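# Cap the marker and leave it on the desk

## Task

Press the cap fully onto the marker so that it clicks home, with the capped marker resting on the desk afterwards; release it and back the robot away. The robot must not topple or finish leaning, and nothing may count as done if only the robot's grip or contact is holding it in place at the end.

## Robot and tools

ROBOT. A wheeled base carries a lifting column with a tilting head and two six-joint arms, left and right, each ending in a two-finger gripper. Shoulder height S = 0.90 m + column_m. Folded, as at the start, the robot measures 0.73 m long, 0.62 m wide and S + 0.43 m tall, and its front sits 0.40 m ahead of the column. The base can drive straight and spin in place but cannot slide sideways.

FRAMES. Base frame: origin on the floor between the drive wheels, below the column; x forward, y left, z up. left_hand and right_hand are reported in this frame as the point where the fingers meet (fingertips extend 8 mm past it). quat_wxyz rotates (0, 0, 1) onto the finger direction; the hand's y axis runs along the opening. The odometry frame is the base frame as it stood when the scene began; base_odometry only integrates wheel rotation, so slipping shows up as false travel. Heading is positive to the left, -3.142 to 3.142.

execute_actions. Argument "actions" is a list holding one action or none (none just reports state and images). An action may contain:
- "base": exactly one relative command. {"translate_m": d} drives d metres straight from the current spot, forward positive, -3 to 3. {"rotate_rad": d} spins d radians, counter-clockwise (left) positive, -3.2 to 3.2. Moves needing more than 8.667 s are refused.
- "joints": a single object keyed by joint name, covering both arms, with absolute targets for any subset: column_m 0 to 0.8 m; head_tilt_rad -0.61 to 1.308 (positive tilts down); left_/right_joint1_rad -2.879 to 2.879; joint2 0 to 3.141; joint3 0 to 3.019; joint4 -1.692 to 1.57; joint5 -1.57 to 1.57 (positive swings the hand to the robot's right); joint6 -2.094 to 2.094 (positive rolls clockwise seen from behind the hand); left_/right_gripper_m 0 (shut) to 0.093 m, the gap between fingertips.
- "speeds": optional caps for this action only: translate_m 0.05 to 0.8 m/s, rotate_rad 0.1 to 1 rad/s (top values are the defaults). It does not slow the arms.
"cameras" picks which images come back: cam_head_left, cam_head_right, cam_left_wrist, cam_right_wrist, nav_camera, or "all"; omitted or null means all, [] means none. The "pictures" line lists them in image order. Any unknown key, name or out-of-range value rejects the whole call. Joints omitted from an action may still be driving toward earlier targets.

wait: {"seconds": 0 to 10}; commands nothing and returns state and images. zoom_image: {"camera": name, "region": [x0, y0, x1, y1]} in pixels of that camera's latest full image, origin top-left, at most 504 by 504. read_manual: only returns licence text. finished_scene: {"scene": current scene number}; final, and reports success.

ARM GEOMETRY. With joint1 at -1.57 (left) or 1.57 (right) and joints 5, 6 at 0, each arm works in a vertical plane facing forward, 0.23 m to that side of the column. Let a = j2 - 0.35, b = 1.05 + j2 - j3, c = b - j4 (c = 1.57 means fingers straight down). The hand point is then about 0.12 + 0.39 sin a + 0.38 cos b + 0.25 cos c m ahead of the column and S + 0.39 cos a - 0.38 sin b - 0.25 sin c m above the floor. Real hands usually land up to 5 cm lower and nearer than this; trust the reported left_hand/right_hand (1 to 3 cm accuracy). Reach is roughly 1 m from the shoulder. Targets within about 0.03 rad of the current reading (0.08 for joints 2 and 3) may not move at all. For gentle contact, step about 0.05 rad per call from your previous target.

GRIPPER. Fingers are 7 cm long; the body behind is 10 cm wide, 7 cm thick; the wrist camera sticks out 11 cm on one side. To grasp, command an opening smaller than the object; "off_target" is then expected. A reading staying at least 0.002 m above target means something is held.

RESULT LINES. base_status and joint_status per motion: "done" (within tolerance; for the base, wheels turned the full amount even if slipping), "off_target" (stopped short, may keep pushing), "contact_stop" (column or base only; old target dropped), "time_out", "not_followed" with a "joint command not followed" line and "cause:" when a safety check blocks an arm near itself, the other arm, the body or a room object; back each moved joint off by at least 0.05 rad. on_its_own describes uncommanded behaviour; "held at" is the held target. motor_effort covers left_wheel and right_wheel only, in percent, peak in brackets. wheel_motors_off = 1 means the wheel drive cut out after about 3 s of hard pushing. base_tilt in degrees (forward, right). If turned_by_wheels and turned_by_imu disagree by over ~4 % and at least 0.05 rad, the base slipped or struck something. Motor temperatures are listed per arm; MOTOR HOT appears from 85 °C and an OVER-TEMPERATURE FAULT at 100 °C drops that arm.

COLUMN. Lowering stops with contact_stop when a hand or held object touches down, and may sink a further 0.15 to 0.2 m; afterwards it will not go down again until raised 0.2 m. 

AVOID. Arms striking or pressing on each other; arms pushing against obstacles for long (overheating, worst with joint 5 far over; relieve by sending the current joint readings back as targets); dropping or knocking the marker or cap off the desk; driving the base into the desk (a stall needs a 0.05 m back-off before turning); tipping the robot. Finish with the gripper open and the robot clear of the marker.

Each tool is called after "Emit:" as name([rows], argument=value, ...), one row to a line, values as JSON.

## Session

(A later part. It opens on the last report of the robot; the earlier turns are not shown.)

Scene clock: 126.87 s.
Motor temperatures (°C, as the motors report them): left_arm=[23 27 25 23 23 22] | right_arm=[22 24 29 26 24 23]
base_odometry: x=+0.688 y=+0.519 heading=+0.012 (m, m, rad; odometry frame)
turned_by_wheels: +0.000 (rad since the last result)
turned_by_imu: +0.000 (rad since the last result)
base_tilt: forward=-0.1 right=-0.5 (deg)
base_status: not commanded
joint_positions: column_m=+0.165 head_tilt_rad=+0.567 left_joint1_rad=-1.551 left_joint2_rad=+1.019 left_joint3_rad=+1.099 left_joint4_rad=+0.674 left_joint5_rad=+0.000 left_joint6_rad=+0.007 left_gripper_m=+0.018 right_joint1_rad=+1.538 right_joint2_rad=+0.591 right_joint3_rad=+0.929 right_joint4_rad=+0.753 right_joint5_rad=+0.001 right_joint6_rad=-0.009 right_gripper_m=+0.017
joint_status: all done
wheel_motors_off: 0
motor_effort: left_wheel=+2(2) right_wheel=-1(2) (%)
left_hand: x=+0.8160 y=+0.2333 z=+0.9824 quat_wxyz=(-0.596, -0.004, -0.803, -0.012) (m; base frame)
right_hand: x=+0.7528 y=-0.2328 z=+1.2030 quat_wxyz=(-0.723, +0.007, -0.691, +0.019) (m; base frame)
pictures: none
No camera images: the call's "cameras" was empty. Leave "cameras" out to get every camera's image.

Emit:
execute_actions([
  {"joints":{"column_m":0.158}},
], cameras=["cam_left_wrist"])

Scene clock: 128.00 s.
Motor temperatures (°C, as the motors report them): left_arm=[23 27 25 23 23 22] | right_arm=[22 24 29 26 24 23]
base_odometry: x=+0.688 y=+0.519 heading=+0.012 (m, m, rad; odometry frame)
turned_by_wheels: +0.000 (rad since the last result)
turned_by_imu: +0.000 (rad since the last result)
base_tilt: forward=-0.2 right=-0.5 (deg)
base_status: not commanded
joint_positions: column_m=+0.158 head_tilt_rad=+0.567 left_joint1_rad=-1.551 left_joint2_rad=+1.019 left_joint3_rad=+1.099 left_joint4_rad=+0.681 left_joint5_rad=+0.000 left_joint6_rad=+0.007 left_gripper_m=+0.018 right_joint1_rad=+1.538 right_joint2_rad=+0.591 right_joint3_rad=+0.929 right_joint4_rad=+0.753 right_joint5_rad=+0.001 right_joint6_rad=-0.009 right_gripper_m=+0.017
joint_status: all done
wheel_motors_off: 0
motor_effort: left_wheel=+2(2) right_wheel=-2(1) (%)
left_hand: x=+0.8164 y=+0.2333 z=+0.9769 quat_wxyz=(-0.599, -0.004, -0.801, -0.012) (m; base frame)
right_hand: x=+0.7528 y=-0.2328 z=+1.1960 quat_wxyz=(-0.723, +0.007, -0.691, +0.019) (m; base frame)
pictures: cam_left_wrist
Images, in order (width x height): cam_left_wrist 616x616.

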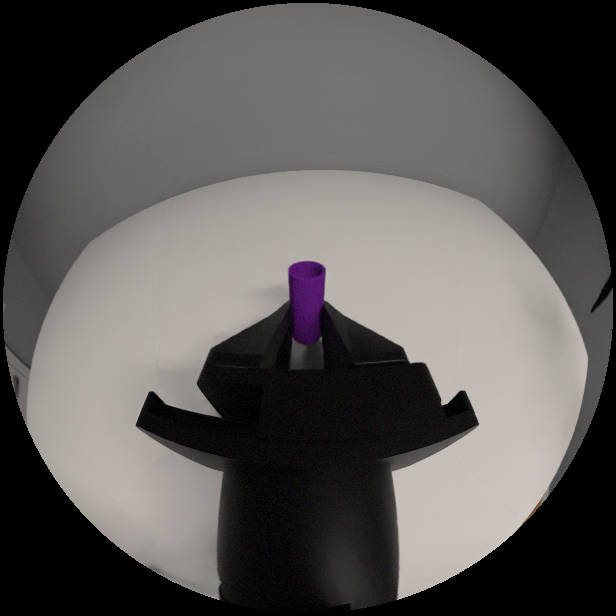

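Emit:
execute_actions([
  {"joints":{"left_gripper_m":0.06}},
], cameras=["cam_left_wrist"])

Emit:
execute_actions([
  {"joints":{"column_m":0.34}},
], cameras=[])

Emit:
execute_actions([
  {"base":{"rotate_rad":0.555},"joints":{"right_joint2_rad":1.03,"right_joint3_rad":1.1,"right_joint4_rad":1.0,"left_joint4_rad":0.95,"left_joint5_rad":1.0}},
], cameras=["cam_head_left","cam_left_wrist"])

Scene clock: 130.43 s.
Motor temperatures (°C, as the motors report them): left_arm=[23 27 25 23 23 22] | right_arm=[22 24 29 26 24 23]
base_odometry: x=+0.688 y=+0.519 heading=+0.012 (m, m, rad; odometry frame)
turned_by_wheels: +0.000 (rad since the last result)
turned_by_imu: +0.001 (rad since the last result)
base_tilt: forward=-0.1 right=-0.5 (deg)
base_status: not commanded
joint_positions: column_m=+0.158 head_tilt_rad=+0.567 left_joint1_rad=-1.551 left_joint2_rad=+1.019 left_joint3_rad=+1.099 left_joint4_rad=+0.681 left_joint5_rad=+0.000 left_joint6_rad=+0.007 left_gripper_m=+0.060 right_joint1_rad=+1.538 right_joint2_rad=+0.591 right_joint3_rad=+0.929 right_joint4_rad=+0.753 right_joint5_rad=+0.001 right_joint6_rad=-0.009 right_gripper_m=+0.017
joint_status: all done
wheel_motors_off: 0
motor_effort: left_wheel=+2(2) right_wheel=+0(1) (%)
left_hand: x=+0.8164 y=+0.2333 z=+0.9769 quat_wxyz=(-0.599, -0.004, -0.801, -0.012) (m; base frame)
right_hand: x=+0.7528 y=-0.2328 z=+1.1960 quat_wxyz=(-0.723, +0.007, -0.691, +0.019) (m; base frame)
pictures: cam_left_wrist
Images, in order (width x height): cam_left_wrist 616x616.

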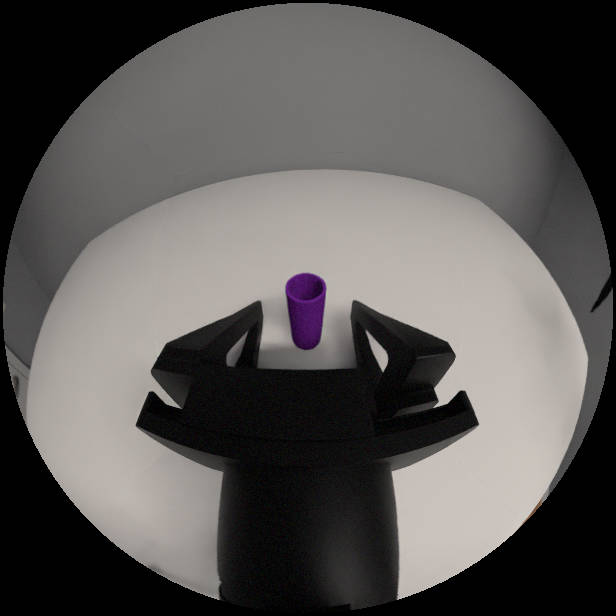

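Scene clock: 133.40 s.
Motor temperatures (°C, as the motors report them): left_arm=[23 27 25 23 23 22] | right_arm=[22 24 29 26 24 23]
base_odometry: x=+0.688 y=+0.519 heading=+0.012 (m, m, rad; odometry frame)
turned_by_wheels: +0.000 (rad since the last result)
turned_by_imu: +0.001 (rad since the last result)
base_tilt: forward=-0.1 right=-0.4 (deg)
base_status: not commanded
joint_positions: column_m=+0.340 head_tilt_rad=+0.567 left_joint1_rad=-1.551 left_joint2_rad=+1.019 left_joint3_rad=+1.099 left_joint4_rad=+0.681 left_joint5_rad=+0.000 left_joint6_rad=+0.007 left_gripper_m=+0.060 right_joint1_rad=+1.538 right_joint2_rad=+0.591 right_joint3_rad=+0.929 right_joint4_rad=+0.753 right_joint5_rad=+0.001 right_joint6_rad=-0.009 right_gripper_m=+0.017
joint_status: all done
wheel_motors_off: 0
motor_effort: left_wheel=+2(2) right_wheel=-1(2) (%)
left_hand: x=+0.8164 y=+0.2333 z=+1.1588 quat_wxyz=(-0.599, -0.004, -0.801, -0.012) (m; base frame)
right_hand: x=+0.7528 y=-0.2328 z=+1.3779 quat_wxyz=(-0.723, +0.007, -0.691, +0.019) (m; base frame)
pictures: none
No camera images: the call's "cameras" was empty. Leave "cameras" out to get every camera's image.

Scene clock: 135.23 s.
Motor temperatures (°C, as the motors report them): left_arm=[23 27 25 23 23 22] | right_arm=[22 24 29 26 24 23]
base_odometry: x=+0.688 y=+0.519 heading=+0.566 (m, m, rad; odometry frame)
turned_by_wheels: +0.554 (rad since the last result)
turned_by_imu: +0.557 (rad since the last result)
base_tilt: forward=-0.1 right=-0.5 (deg)
base_status: done
joint_positions: column_m=+0.340 head_tilt_rad=+0.567 left_joint1_rad=-1.551 left_joint2_rad=+1.019 left_joint3_rad=+1.099 left_joint4_rad=+0.934 left_joint5_rad=+0.997 left_joint6_rad=+0.007 left_gripper_m=+0.060 right_joint1_rad=+1.538 right_joint2_rad=+1.054 right_joint3_rad=+1.085 right_joint4_rad=+0.987 right_joint5_rad=+0.001 right_joint6_rad=-0.009 right_gripper_m=+0.017
joint_status: all done
wheel_motors_off: 0
motor_effort: left_wheel=-2(43) right_wheel=+3(49) (%)
left_hand: x=+0.7492 y=+0.0872 z=+1.2203 quat_wxyz=(-0.611, -0.337, -0.635, +0.333) (m; base frame)
right_hand: x=+0.8211 y=-0.2388 z=+1.2026 quat_wxyz=(-0.697, +0.007, -0.717, +0.019) (m; base frame)
pictures: cam_head_left, cam_left_wrist
Images, in order (width x height): cam_head_left 896x504, cam_left_wrist 616x616.

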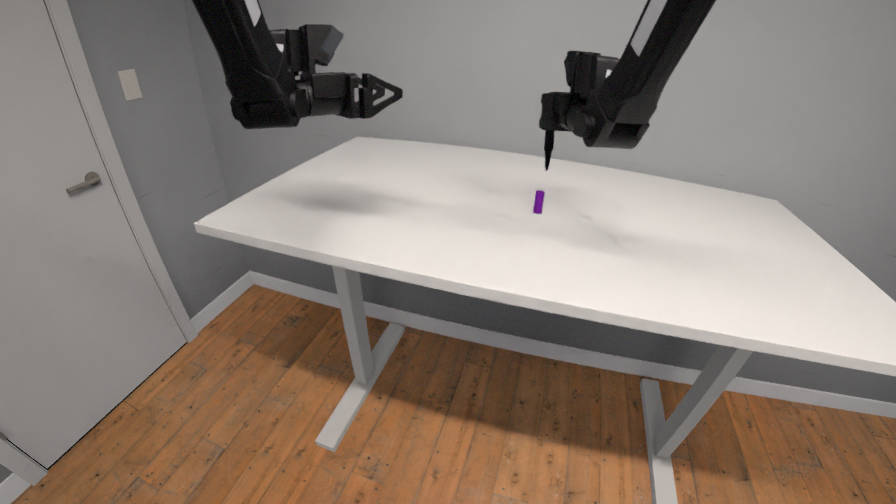

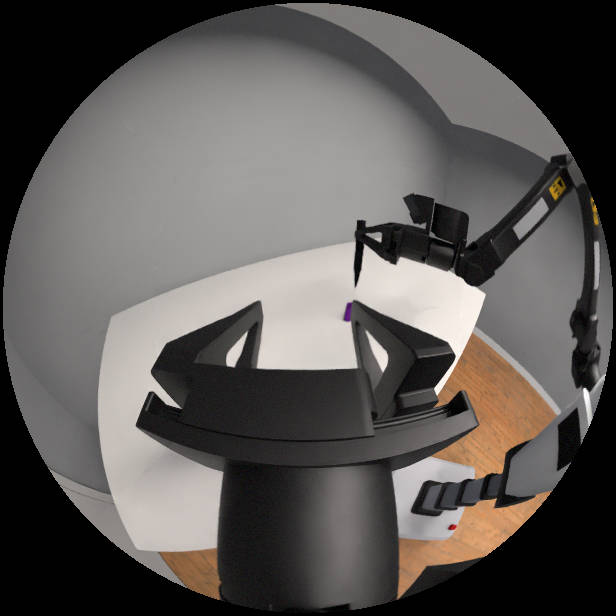

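Emit:
execute_actions([
  {"joints":{"column_m":0.30,"left_joint6_rad":-1.57,"right_joint4_rad":1.04,"left_gripper_m":0.09}},
], cameras=["cam_head_left","cam_left_wrist"])

Emit:
zoom_image(camera="cam_head_left", region=[480, 90, 620, 210])

Scene clock: 139.83 s.
Motor temperatures (°C, as the motors report them): left_arm=[23 27 25 23 23 22] | right_arm=[22 25 29 26 24 23]
base_odometry: x=+0.688 y=+0.519 heading=+0.566 (m, m, rad; odometry frame)
turned_by_wheels: +0.000 (rad since the last result)
turned_by_imu: +0.001 (rad since the last result)
base_tilt: forward=-0.1 right=-0.5 (deg)
base_status: not commanded
joint_positions: column_m=+0.300 head_tilt_rad=+0.567 left_joint1_rad=-1.551 left_joint2_rad=+1.019 left_joint3_rad=+1.099 left_joint4_rad=+0.934 left_joint5_rad=+0.997 left_joint6_rad=-1.562 left_gripper_m=+0.090 right_joint1_rad=+1.538 right_joint2_rad=+1.051 right_joint3_rad=+1.085 right_joint4_rad=+1.023 right_joint5_rad=+0.001 right_joint6_rad=-0.009 right_gripper_m=+0.017
joint_status: all done
wheel_motors_off: 0
motor_effort: left_wheel=-4(4) right_wheel=+7(5) (%)
left_hand: x=+0.7492 y=+0.0872 z=+1.1804 quat_wxyz=(-0.197, +0.210, -0.687, +0.667) (m; base frame)
right_hand: x=+0.8213 y=-0.2385 z=+1.1736 quat_wxyz=(-0.711, +0.007, -0.703, +0.019) (m; base frame)
pictures: cam_head_left, cam_left_wrist
Images, in order (width x height): cam_head_left 896x504, cam_left_wrist 616x616.

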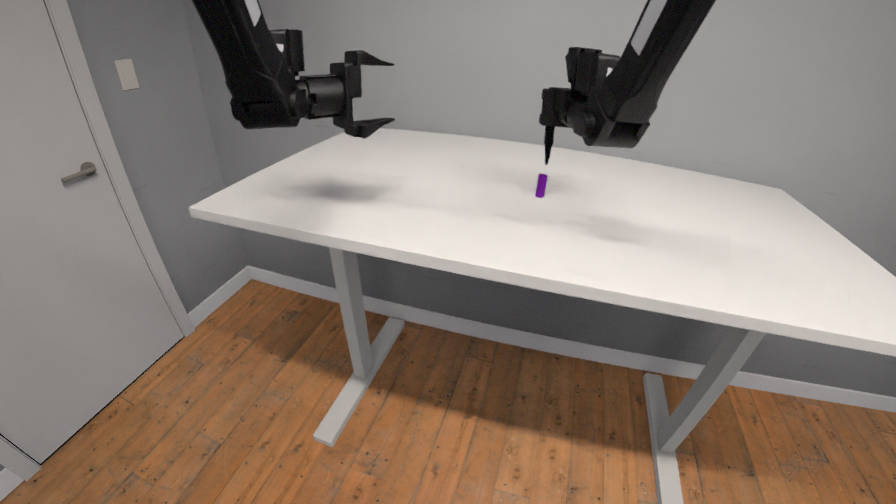

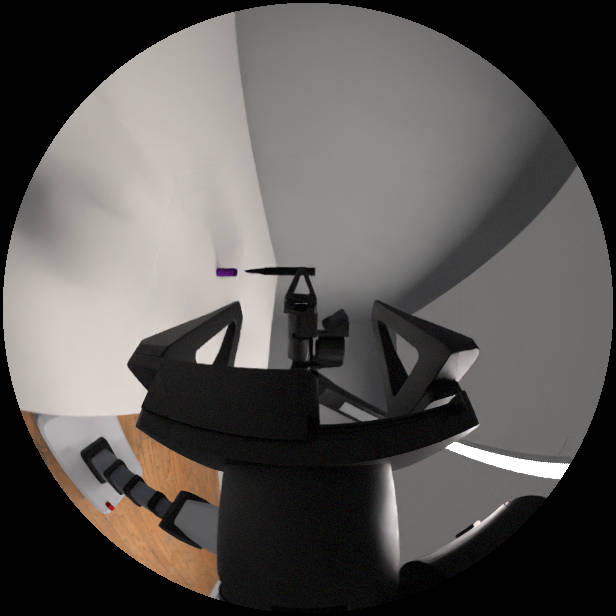

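Region (480, 90, 620, 210) of cam_head_left's 896x504 image, scaled by 3.600, with more detail than that image has; it fills the top 432 rows of this view, and the rest is white.

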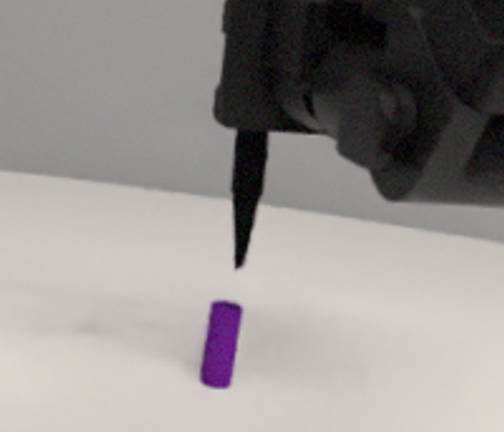

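Emit:
zoom_image(camera="cam_left_wrist", region=[205, 240, 325, 305])

Region (205, 240, 325, 305) of cam_left_wrist's 616x616 image, scaled by 4.200, with more detail than that image has; it fills the top 273 rows of this view, and the rest is white.

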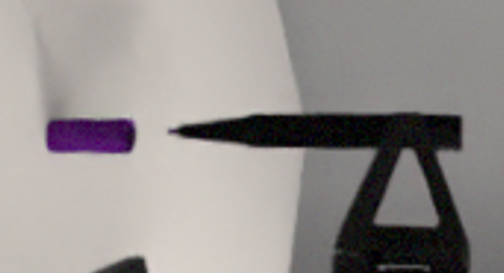

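Emit:
execute_actions([
  {"base":{"rotate_rad":0.005},"joints":{"column_m":0.286}},
], cameras=["cam_head_left","cam_left_wrist"])

Emit:
zoom_image(camera="cam_head_left", region=[510, 130, 580, 200])

Emit:
zoom_image(camera="cam_left_wrist", region=[215, 250, 285, 295])

Scene clock: 143.13 s.
Motor temperatures (°C, as the motors report them): left_arm=[23 27 25 23 23 22] | right_arm=[22 25 28 26 24 23]
base_odometry: x=+0.688 y=+0.519 heading=+0.571 (m, m, rad; odometry frame)
turned_by_wheels: +0.004 (rad since the last result)
turned_by_imu: +0.005 (rad since the last result)
base_tilt: forward=-0.1 right=-0.5 (deg)
base_status: done
joint_positions: column_m=+0.286 head_tilt_rad=+0.567 left_joint1_rad=-1.551 left_joint2_rad=+1.020 left_joint3_rad=+1.099 left_joint4_rad=+0.934 left_joint5_rad=+0.998 left_joint6_rad=-1.562 left_gripper_m=+0.090 right_joint1_rad=+1.539 right_joint2_rad=+1.051 right_joint3_rad=+1.085 right_joint4_rad=+1.023 right_joint5_rad=+0.001 right_joint6_rad=-0.009 right_gripper_m=+0.017
joint_status: all done
wheel_motors_off: 0
motor_effort: left_wheel=-3(31) right_wheel=+3(34) (%)
left_hand: x=+0.7492 y=+0.0872 z=+1.1657 quat_wxyz=(-0.196, +0.210, -0.687, +0.667) (m; base frame)
right_hand: x=+0.8213 y=-0.2381 z=+1.1601 quat_wxyz=(-0.711, +0.007, -0.703, +0.019) (m; base frame)
pictures: cam_head_left, cam_left_wrist
Images, in order (width x height): cam_head_left 896x504, cam_left_wrist 616x616.

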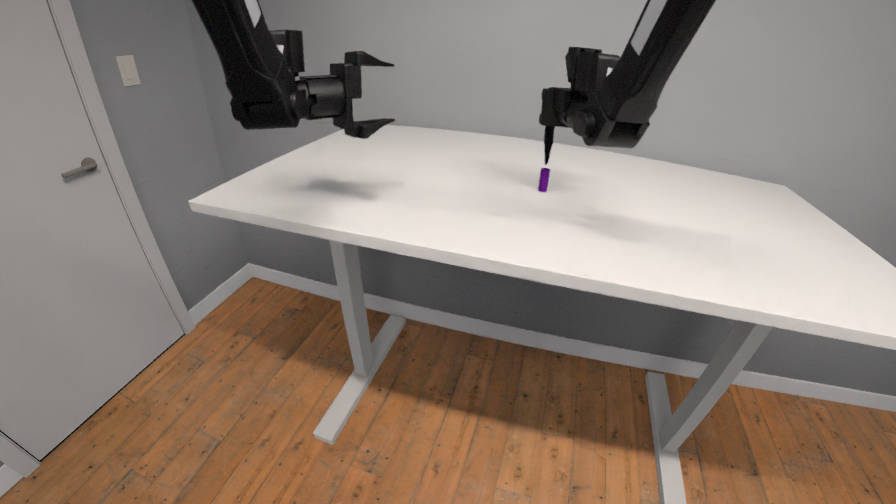

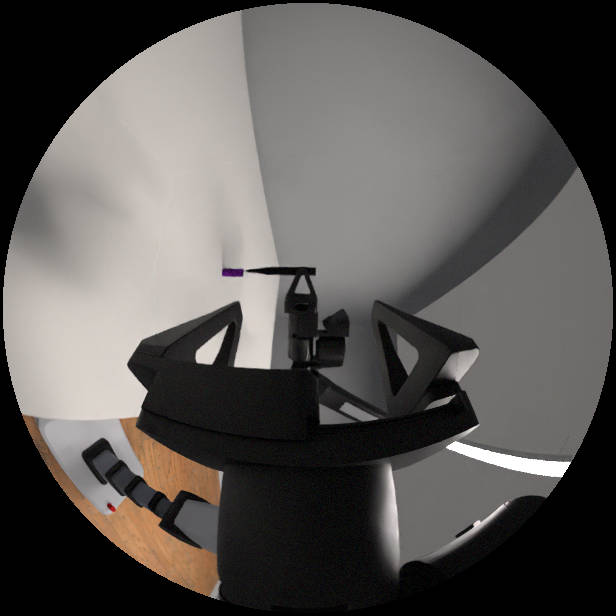

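Region (510, 130, 580, 200) of cam_head_left's 896x504 image, scaled by 7.200, with more detail than that image has.

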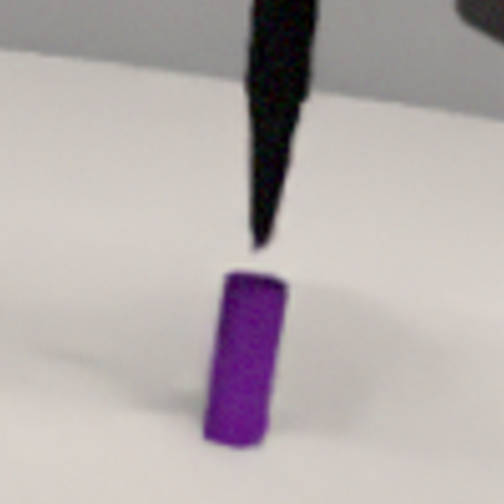

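Region (215, 250, 285, 295) of cam_left_wrist's 616x616 image, scaled by 7.200, with more detail than that image has; it fills the top 324 rows of this view, and the rest is white.

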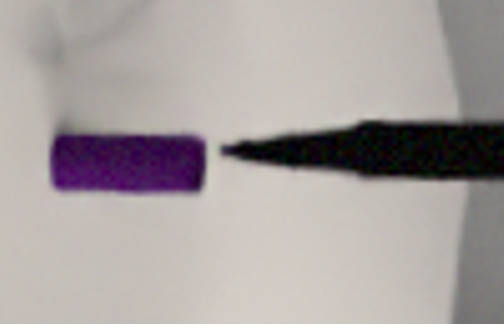

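Emit:
execute_actions([
  {"base":{"translate_m":-0.004}},
], cameras=[])

Emit:
execute_actions([
  {"joints":{"column_m":0.268}},
], cameras=["cam_head_left","cam_left_wrist"])

Emit:
zoom_image(camera="cam_head_left", region=[510, 130, 580, 200])

Emit:
zoom_image(camera="cam_left_wrist", region=[215, 250, 285, 295])

Scene clock: 145.43 s.
Motor temperatures (°C, as the motors report them): left_arm=[23 27 25 23 23 22] | right_arm=[22 25 28 26 24 23]
base_odometry: x=+0.684 y=+0.517 heading=+0.570 (m, m, rad; odometry frame)
turned_by_wheels: -0.001 (rad since the last result)
turned_by_imu: +0.000 (rad since the last result)
base_tilt: forward=-0.2 right=-0.5 (deg)
base_status: done
joint_positions: column_m=+0.286 head_tilt_rad=+0.567 left_joint1_rad=-1.551 left_joint2_rad=+1.021 left_joint3_rad=+1.096 left_joint4_rad=+0.935 left_joint5_rad=+0.999 left_joint6_rad=-1.562 left_gripper_m=+0.090 right_joint1_rad=+1.539 right_joint2_rad=+1.050 right_joint3_rad=+1.085 right_joint4_rad=+1.023 right_joint5_rad=+0.001 right_joint6_rad=-0.009 right_gripper_m=+0.017
joint_status: not commanded
wheel_motors_off: 0
motor_effort: left_wheel=-4(47) right_wheel=+1(35) (%)
left_hand: x=+0.7481 y=+0.0871 z=+1.1644 quat_wxyz=(-0.195, +0.211, -0.688, +0.667) (m; base frame)
right_hand: x=+0.8214 y=-0.2381 z=+1.1607 quat_wxyz=(-0.711, +0.007, -0.703, +0.019) (m; base frame)
pictures: none
No camera images: the call's "cameras" was empty. Leave "cameras" out to get every camera's image.

Scene clock: 146.27 s.
Motor temperatures (°C, as the motors report them): left_arm=[23 27 25 23 23 22] | right_arm=[22 25 28 26 24 23]
base_odometry: x=+0.684 y=+0.517 heading=+0.570 (m, m, rad; odometry frame)
turned_by_wheels: +0.000 (rad since the last result)
turned_by_imu: +0.000 (rad since the last result)
base_tilt: forward=-0.1 right=-0.5 (deg)
base_status: not commanded
joint_positions: column_m=+0.268 head_tilt_rad=+0.567 left_joint1_rad=-1.551 left_joint2_rad=+1.021 left_joint3_rad=+1.096 left_joint4_rad=+0.935 left_joint5_rad=+0.999 left_joint6_rad=-1.562 left_gripper_m=+0.090 right_joint1_rad=+1.539 right_joint2_rad=+1.050 right_joint3_rad=+1.085 right_joint4_rad=+1.023 right_joint5_rad=+0.001 right_joint6_rad=-0.009 right_gripper_m=+0.017
joint_status: all done
wheel_motors_off: 0
motor_effort: left_wheel=-5(5) right_wheel=+1(2) (%)
left_hand: x=+0.7481 y=+0.0871 z=+1.1464 quat_wxyz=(-0.195, +0.211, -0.688, +0.667) (m; base frame)
right_hand: x=+0.8214 y=-0.2381 z=+1.1427 quat_wxyz=(-0.711, +0.007, -0.703, +0.019) (m; base frame)
pictures: cam_head_left, cam_left_wrist
Images, in order (width x height): cam_head_left 896x504, cam_left_wrist 616x616.

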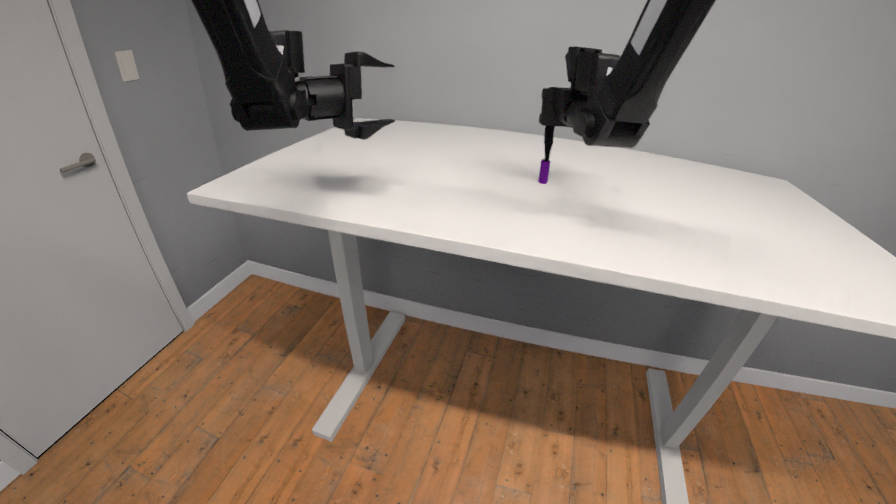

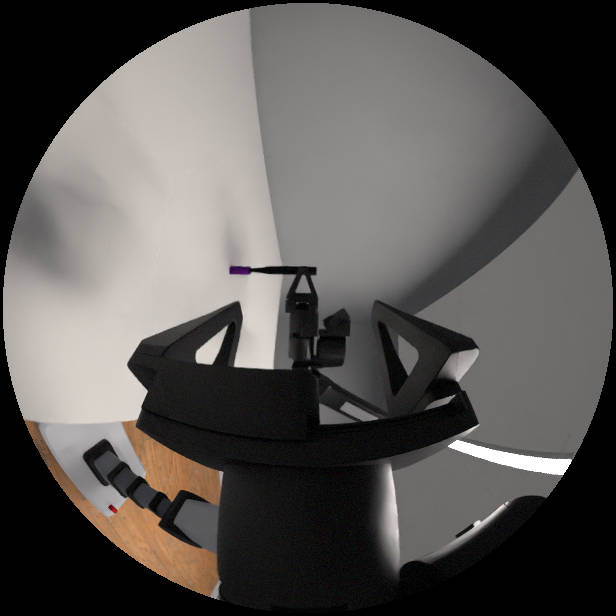

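Region (510, 130, 580, 200) of cam_head_left's 896x504 image, scaled by 7.200, with more detail than that image has.

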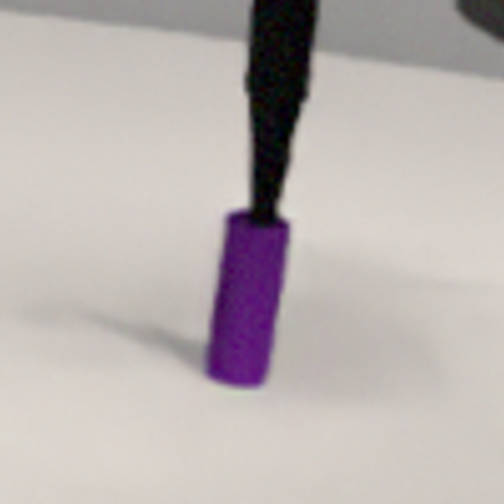

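Region (215, 250, 285, 295) of cam_left_wrist's 616x616 image, scaled by 7.200, with more detail than that image has; it fills the top 324 rows of this view, and the rest is white.

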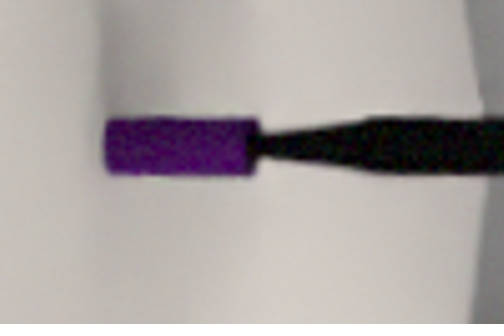

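Emit:
execute_actions([
  {"joints":{"column_m":0.25}},
], cameras=["cam_head_left","cam_left_wrist"])

Emit:
zoom_image(camera="cam_head_left", region=[510, 120, 580, 190])

Emit:
zoom_image(camera="cam_left_wrist", region=[225, 250, 325, 295])

Scene clock: 148.50 s.
Motor temperatures (°C, as the motors report them): left_arm=[23 27 25 23 23 22] | right_arm=[22 25 28 26 24 23]
base_odometry: x=+0.684 y=+0.517 heading=+0.570 (m, m, rad; odometry frame)
turned_by_wheels: +0.000 (rad since the last result)
turned_by_imu: +0.001 (rad since the last result)
base_tilt: forward=-0.1 right=-0.5 (deg)
base_status: not commanded
joint_positions: column_m=+0.250 head_tilt_rad=+0.567 left_joint1_rad=-1.551 left_joint2_rad=+1.021 left_joint3_rad=+1.096 left_joint4_rad=+0.935 left_joint5_rad=+0.999 left_joint6_rad=-1.562 left_gripper_m=+0.090 right_joint1_rad=+1.539 right_joint2_rad=+1.050 right_joint3_rad=+1.085 right_joint4_rad=+1.023 right_joint5_rad=+0.001 right_joint6_rad=-0.009 right_gripper_m=+0.017
joint_status: all done
wheel_motors_off: 0
motor_effort: left_wheel=-5(5) right_wheel=+3(1) (%)
left_hand: x=+0.7481 y=+0.0871 z=+1.1284 quat_wxyz=(-0.195, +0.211, -0.688, +0.667) (m; base frame)
right_hand: x=+0.8214 y=-0.2381 z=+1.1247 quat_wxyz=(-0.711, +0.007, -0.703, +0.019) (m; base frame)
pictures: cam_head_left, cam_left_wrist
Images, in order (width x height): cam_head_left 896x504, cam_left_wrist 616x616.

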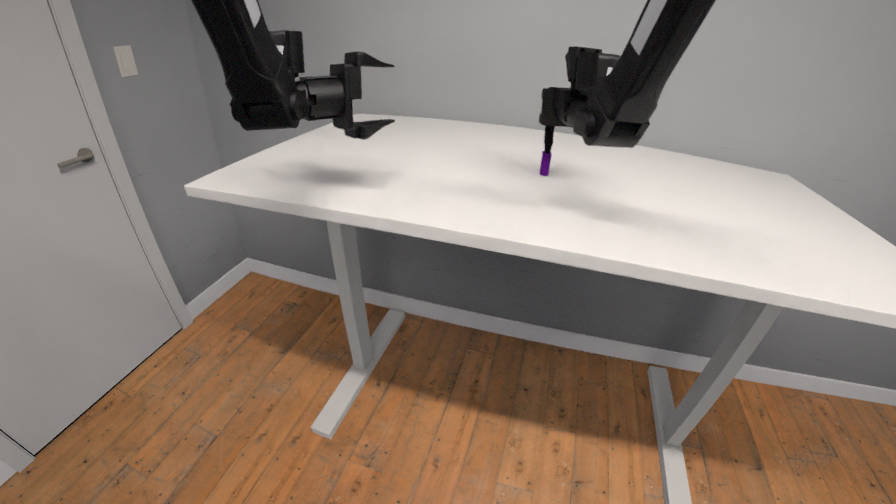

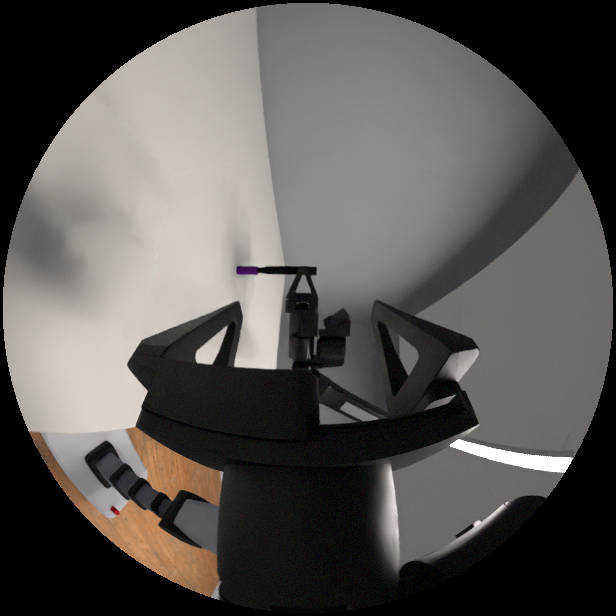

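Region (510, 120, 580, 190) of cam_head_left's 896x504 image, scaled by 7.200, with more detail than that image has.

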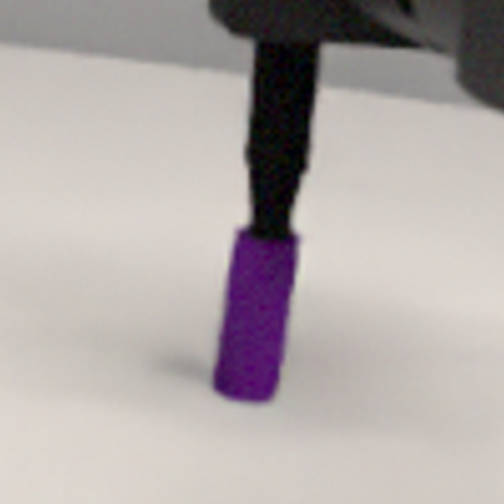

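Region (225, 250, 325, 295) of cam_left_wrist's 616x616 image, scaled by 5.040, with more detail than that image has; it fills the top 227 rows of this view, and the rest is white.

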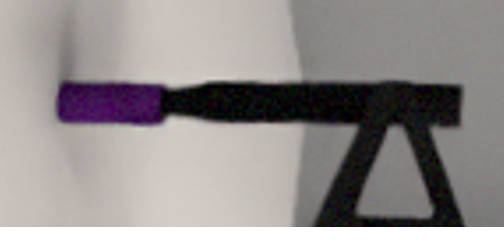

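Emit:
execute_actions([
  {"joints":{"column_m":0.232}},
], cameras=["cam_head_left","cam_left_wrist"])

Emit:
zoom_image(camera="cam_head_left", region=[510, 110, 580, 180])

Emit:
zoom_image(camera="cam_left_wrist", region=[225, 250, 325, 295])

Scene clock: 152.73 s.
Motor temperatures (°C, as the motors report them): left_arm=[23 27 25 23 23 22] | right_arm=[22 25 28 26 24 23]
base_odometry: x=+0.684 y=+0.517 heading=+0.570 (m, m, rad; odometry frame)
turned_by_wheels: +0.000 (rad since the last result)
turned_by_imu: +0.001 (rad since the last result)
base_tilt: forward=-0.2 right=-0.5 (deg)
base_status: not commanded
joint_positions: column_m=+0.232 head_tilt_rad=+0.567 left_joint1_rad=-1.551 left_joint2_rad=+1.021 left_joint3_rad=+1.096 left_joint4_rad=+0.935 left_joint5_rad=+0.999 left_joint6_rad=-1.562 left_gripper_m=+0.090 right_joint1_rad=+1.539 right_joint2_rad=+1.049 right_joint3_rad=+1.085 right_joint4_rad=+1.024 right_joint5_rad=+0.001 right_joint6_rad=-0.009 right_gripper_m=+0.017
joint_status: all done
wheel_motors_off: 0
motor_effort: left_wheel=-5(5) right_wheel=+3(3) (%)
left_hand: x=+0.7481 y=+0.0871 z=+1.1104 quat_wxyz=(-0.195, +0.211, -0.688, +0.667) (m; base frame)
right_hand: x=+0.8214 y=-0.2381 z=+1.1071 quat_wxyz=(-0.711, +0.007, -0.702, +0.019) (m; base frame)
pictures: cam_head_left, cam_left_wrist
Images, in order (width x height): cam_head_left 896x504, cam_left_wrist 616x616.

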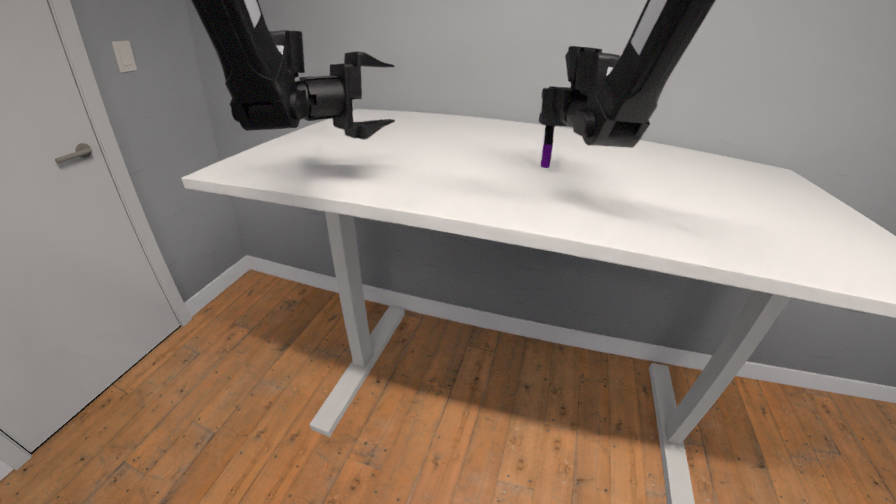

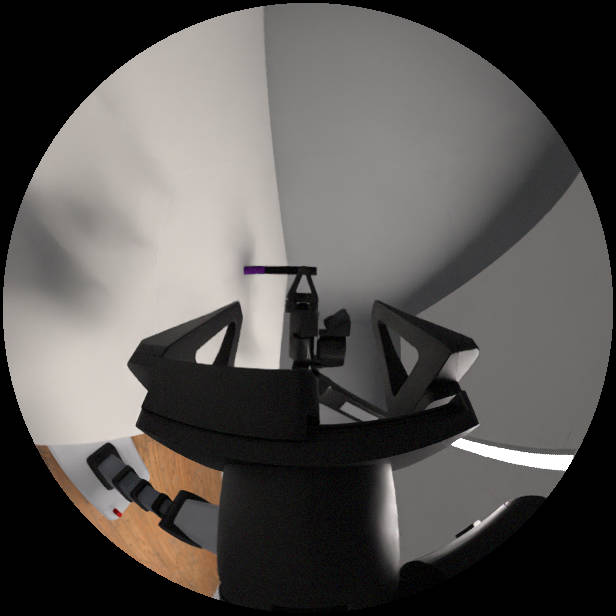

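Region (510, 110, 580, 180) of cam_head_left's 896x504 image, scaled by 7.200, with more detail than that image has.

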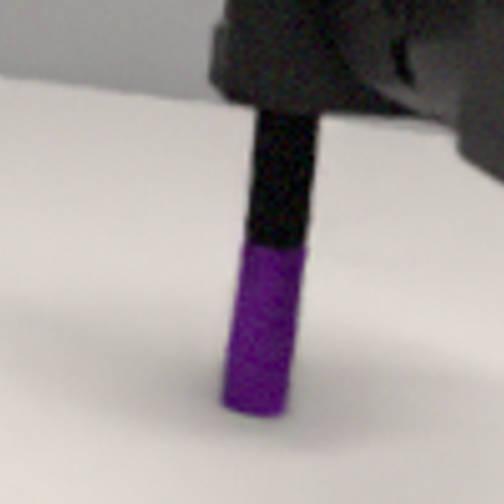

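Region (225, 250, 325, 295) of cam_left_wrist's 616x616 image, scaled by 5.040, with more detail than that image has; it fills the top 227 rows of this view, and the rest is white.

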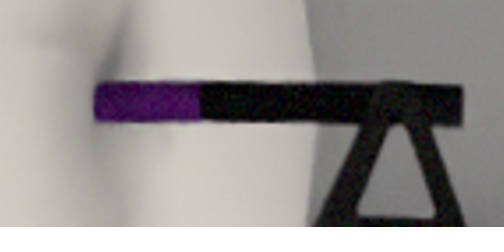

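Emit:
execute_actions([
  {"joints":{"column_m":0.22}},
], cameras=["cam_left_wrist"])

Emit:
zoom_image(camera="cam_left_wrist", region=[225, 250, 325, 295])

Scene clock: 154.50 s.
Motor temperatures (°C, as the motors report them): left_arm=[23 27 25 23 23 22] | right_arm=[22 25 28 26 24 23]
base_odometry: x=+0.684 y=+0.517 heading=+0.570 (m, m, rad; odometry frame)
turned_by_wheels: +0.000 (rad since the last result)
turned_by_imu: +0.001 (rad since the last result)
base_tilt: forward=-0.1 right=-0.5 (deg)
base_status: not commanded
joint_positions: column_m=+0.220 head_tilt_rad=+0.567 left_joint1_rad=-1.551 left_joint2_rad=+1.021 left_joint3_rad=+1.096 left_joint4_rad=+0.935 left_joint5_rad=+0.999 left_joint6_rad=-1.562 left_gripper_m=+0.090 right_joint1_rad=+1.539 right_joint2_rad=+1.038 right_joint3_rad=+1.085 right_joint4_rad=+1.034 right_joint5_rad=+0.001 right_joint6_rad=-0.008 right_gripper_m=+0.017
joint_status: all done
wheel_motors_off: 0
motor_effort: left_wheel=-6(6) right_wheel=+3(3) (%)
left_hand: x=+0.7481 y=+0.0871 z=+1.0984 quat_wxyz=(-0.195, +0.211, -0.688, +0.667) (m; base frame)
right_hand: x=+0.8216 y=-0.2378 z=+1.1055 quat_wxyz=(-0.719, +0.007, -0.695, +0.018) (m; base frame)
pictures: cam_left_wrist
Images, in order (width x height): cam_left_wrist 616x616.

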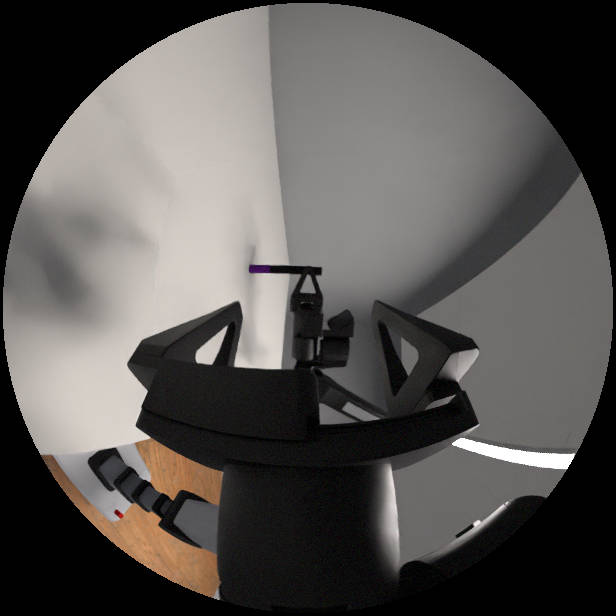

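Region (225, 250, 325, 295) of cam_left_wrist's 616x616 image, scaled by 5.040, with more detail than that image has; it fills the top 227 rows of this view, and the rest is white.

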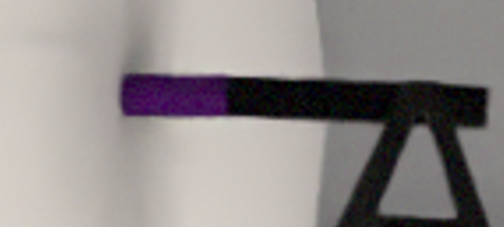

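Emit:
execute_actions([
  {"joints":{"right_joint4_rad":0.95,"right_joint2_rad":1.10}},
], cameras=["cam_left_wrist","cam_head_left"])

Emit:
zoom_image(camera="cam_left_wrist", region=[225, 250, 325, 295])

Scene clock: 156.43 s.
Motor temperatures (°C, as the motors report them): left_arm=[23 27 25 23 23 22] | right_arm=[22 25 28 26 24 23]
base_odometry: x=+0.684 y=+0.517 heading=+0.570 (m, m, rad; odometry frame)
turned_by_wheels: +0.000 (rad since the last result)
turned_by_imu: +0.001 (rad since the last result)
base_tilt: forward=-0.1 right=-0.5 (deg)
base_status: not commanded
joint_positions: column_m=+0.220 head_tilt_rad=+0.567 left_joint1_rad=-1.551 left_joint2_rad=+1.021 left_joint3_rad=+1.096 left_joint4_rad=+0.935 left_joint5_rad=+0.999 left_joint6_rad=-1.562 left_gripper_m=+0.090 right_joint1_rad=+1.539 right_joint2_rad=+1.038 right_joint3_rad=+1.103 right_joint4_rad=+0.989 right_joint5_rad=+0.001 right_joint6_rad=-0.005 right_gripper_m=+0.017
joint_status: all done
wheel_motors_off: 0
motor_effort: left_wheel=-6(6) right_wheel=+4(4) (%)
left_hand: x=+0.7481 y=+0.0871 z=+1.0984 quat_wxyz=(-0.195, +0.211, -0.688, +0.667) (m; base frame)
right_hand: x=+0.8274 y=-0.2380 z=+1.1026 quat_wxyz=(-0.709, +0.006, -0.705, +0.017) (m; base frame)
pictures: cam_head_left, cam_left_wrist
Images, in order (width x height): cam_head_left 896x504, cam_left_wrist 616x616.

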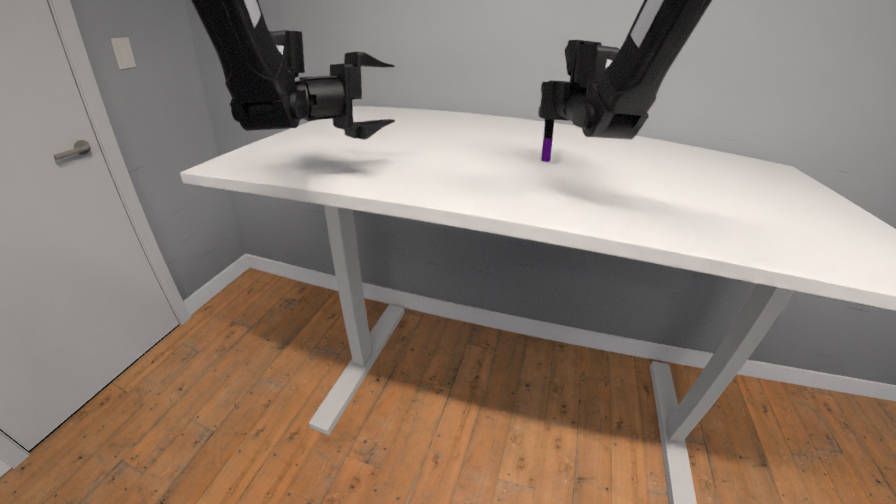

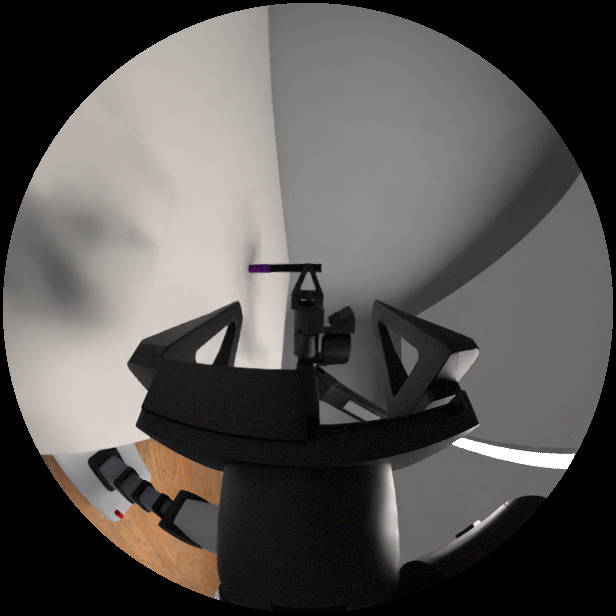

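Region (225, 250, 325, 295) of cam_left_wrist's 616x616 image, scaled by 5.040, with more detail than that image has; it fills the top 227 rows of this view, and the rest is white.

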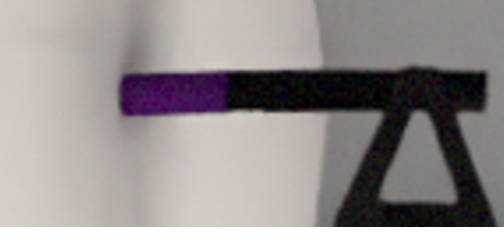

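Emit:
execute_actions([
  {"joints":{"right_joint4_rad":0.93,"right_joint2_rad":1.13,"right_joint3_rad":1.04}},
], cameras=["cam_left_wrist","cam_head_left"])

Emit:
zoom_image(camera="cam_left_wrist", region=[225, 250, 325, 295])

Emit:
zoom_image(camera="cam_head_left", region=[510, 100, 580, 170])

Scene clock: 158.77 s.
Motor temperatures (°C, as the motors report them): left_arm=[23 27 25 23 23 22] | right_arm=[22 25 28 26 24 23]
base_odometry: x=+0.684 y=+0.517 heading=+0.570 (m, m, rad; odometry frame)
turned_by_wheels: +0.000 (rad since the last result)
turned_by_imu: +0.001 (rad since the last result)
base_tilt: forward=-0.1 right=-0.5 (deg)
base_status: not commanded
joint_positions: column_m=+0.220 head_tilt_rad=+0.567 left_joint1_rad=-1.551 left_joint2_rad=+1.021 left_joint3_rad=+1.096 left_joint4_rad=+0.935 left_joint5_rad=+0.999 left_joint6_rad=-1.562 left_gripper_m=+0.090 right_joint1_rad=+1.539 right_joint2_rad=+1.034 right_joint3_rad=+1.094 right_joint4_rad=+0.983 right_joint5_rad=+0.001 right_joint6_rad=-0.004 right_gripper_m=+0.017
joint_status: all done
wheel_motors_off: 0
motor_effort: left_wheel=-6(6) right_wheel=+5(4) (%)
left_hand: x=+0.7481 y=+0.0871 z=+1.0984 quat_wxyz=(-0.195, +0.211, -0.688, +0.667) (m; base frame)
right_hand: x=+0.8246 y=-0.2380 z=+1.1000 quat_wxyz=(-0.706, +0.005, -0.708, +0.017) (m; base frame)
pictures: cam_head_left, cam_left_wrist
Images, in order (width x height): cam_head_left 896x504, cam_left_wrist 616x616.

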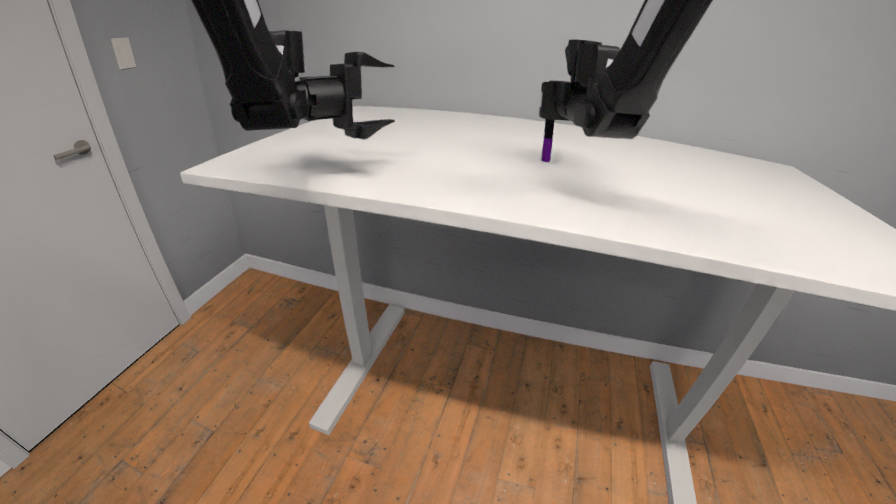

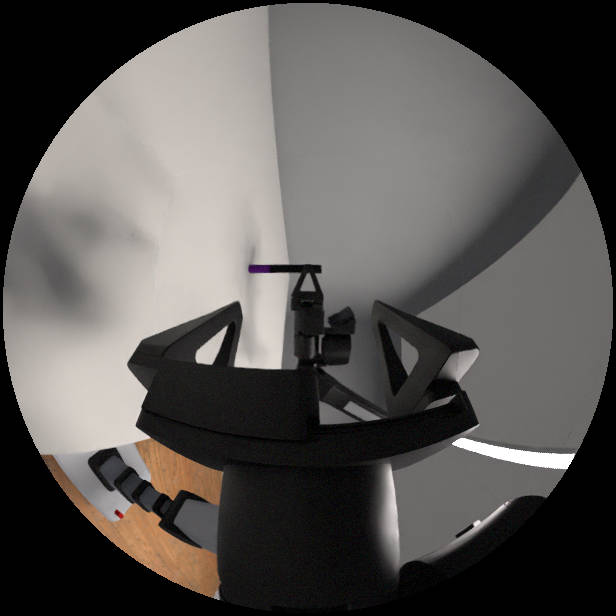

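Region (225, 250, 325, 295) of cam_left_wrist's 616x616 image, scaled by 5.040, with more detail than that image has; it fills the top 227 rows of this view, and the rest is white.

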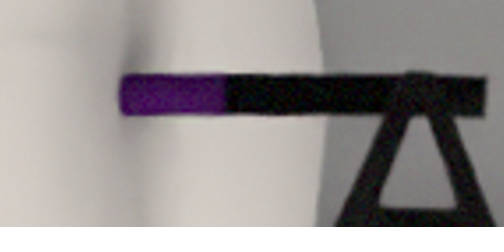

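Region (510, 100, 580, 170) of cam_head_left's 896x504 image, scaled by 7.200, with more detail than that image has.

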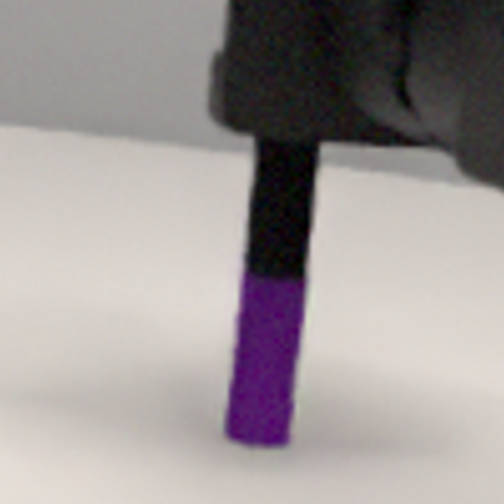

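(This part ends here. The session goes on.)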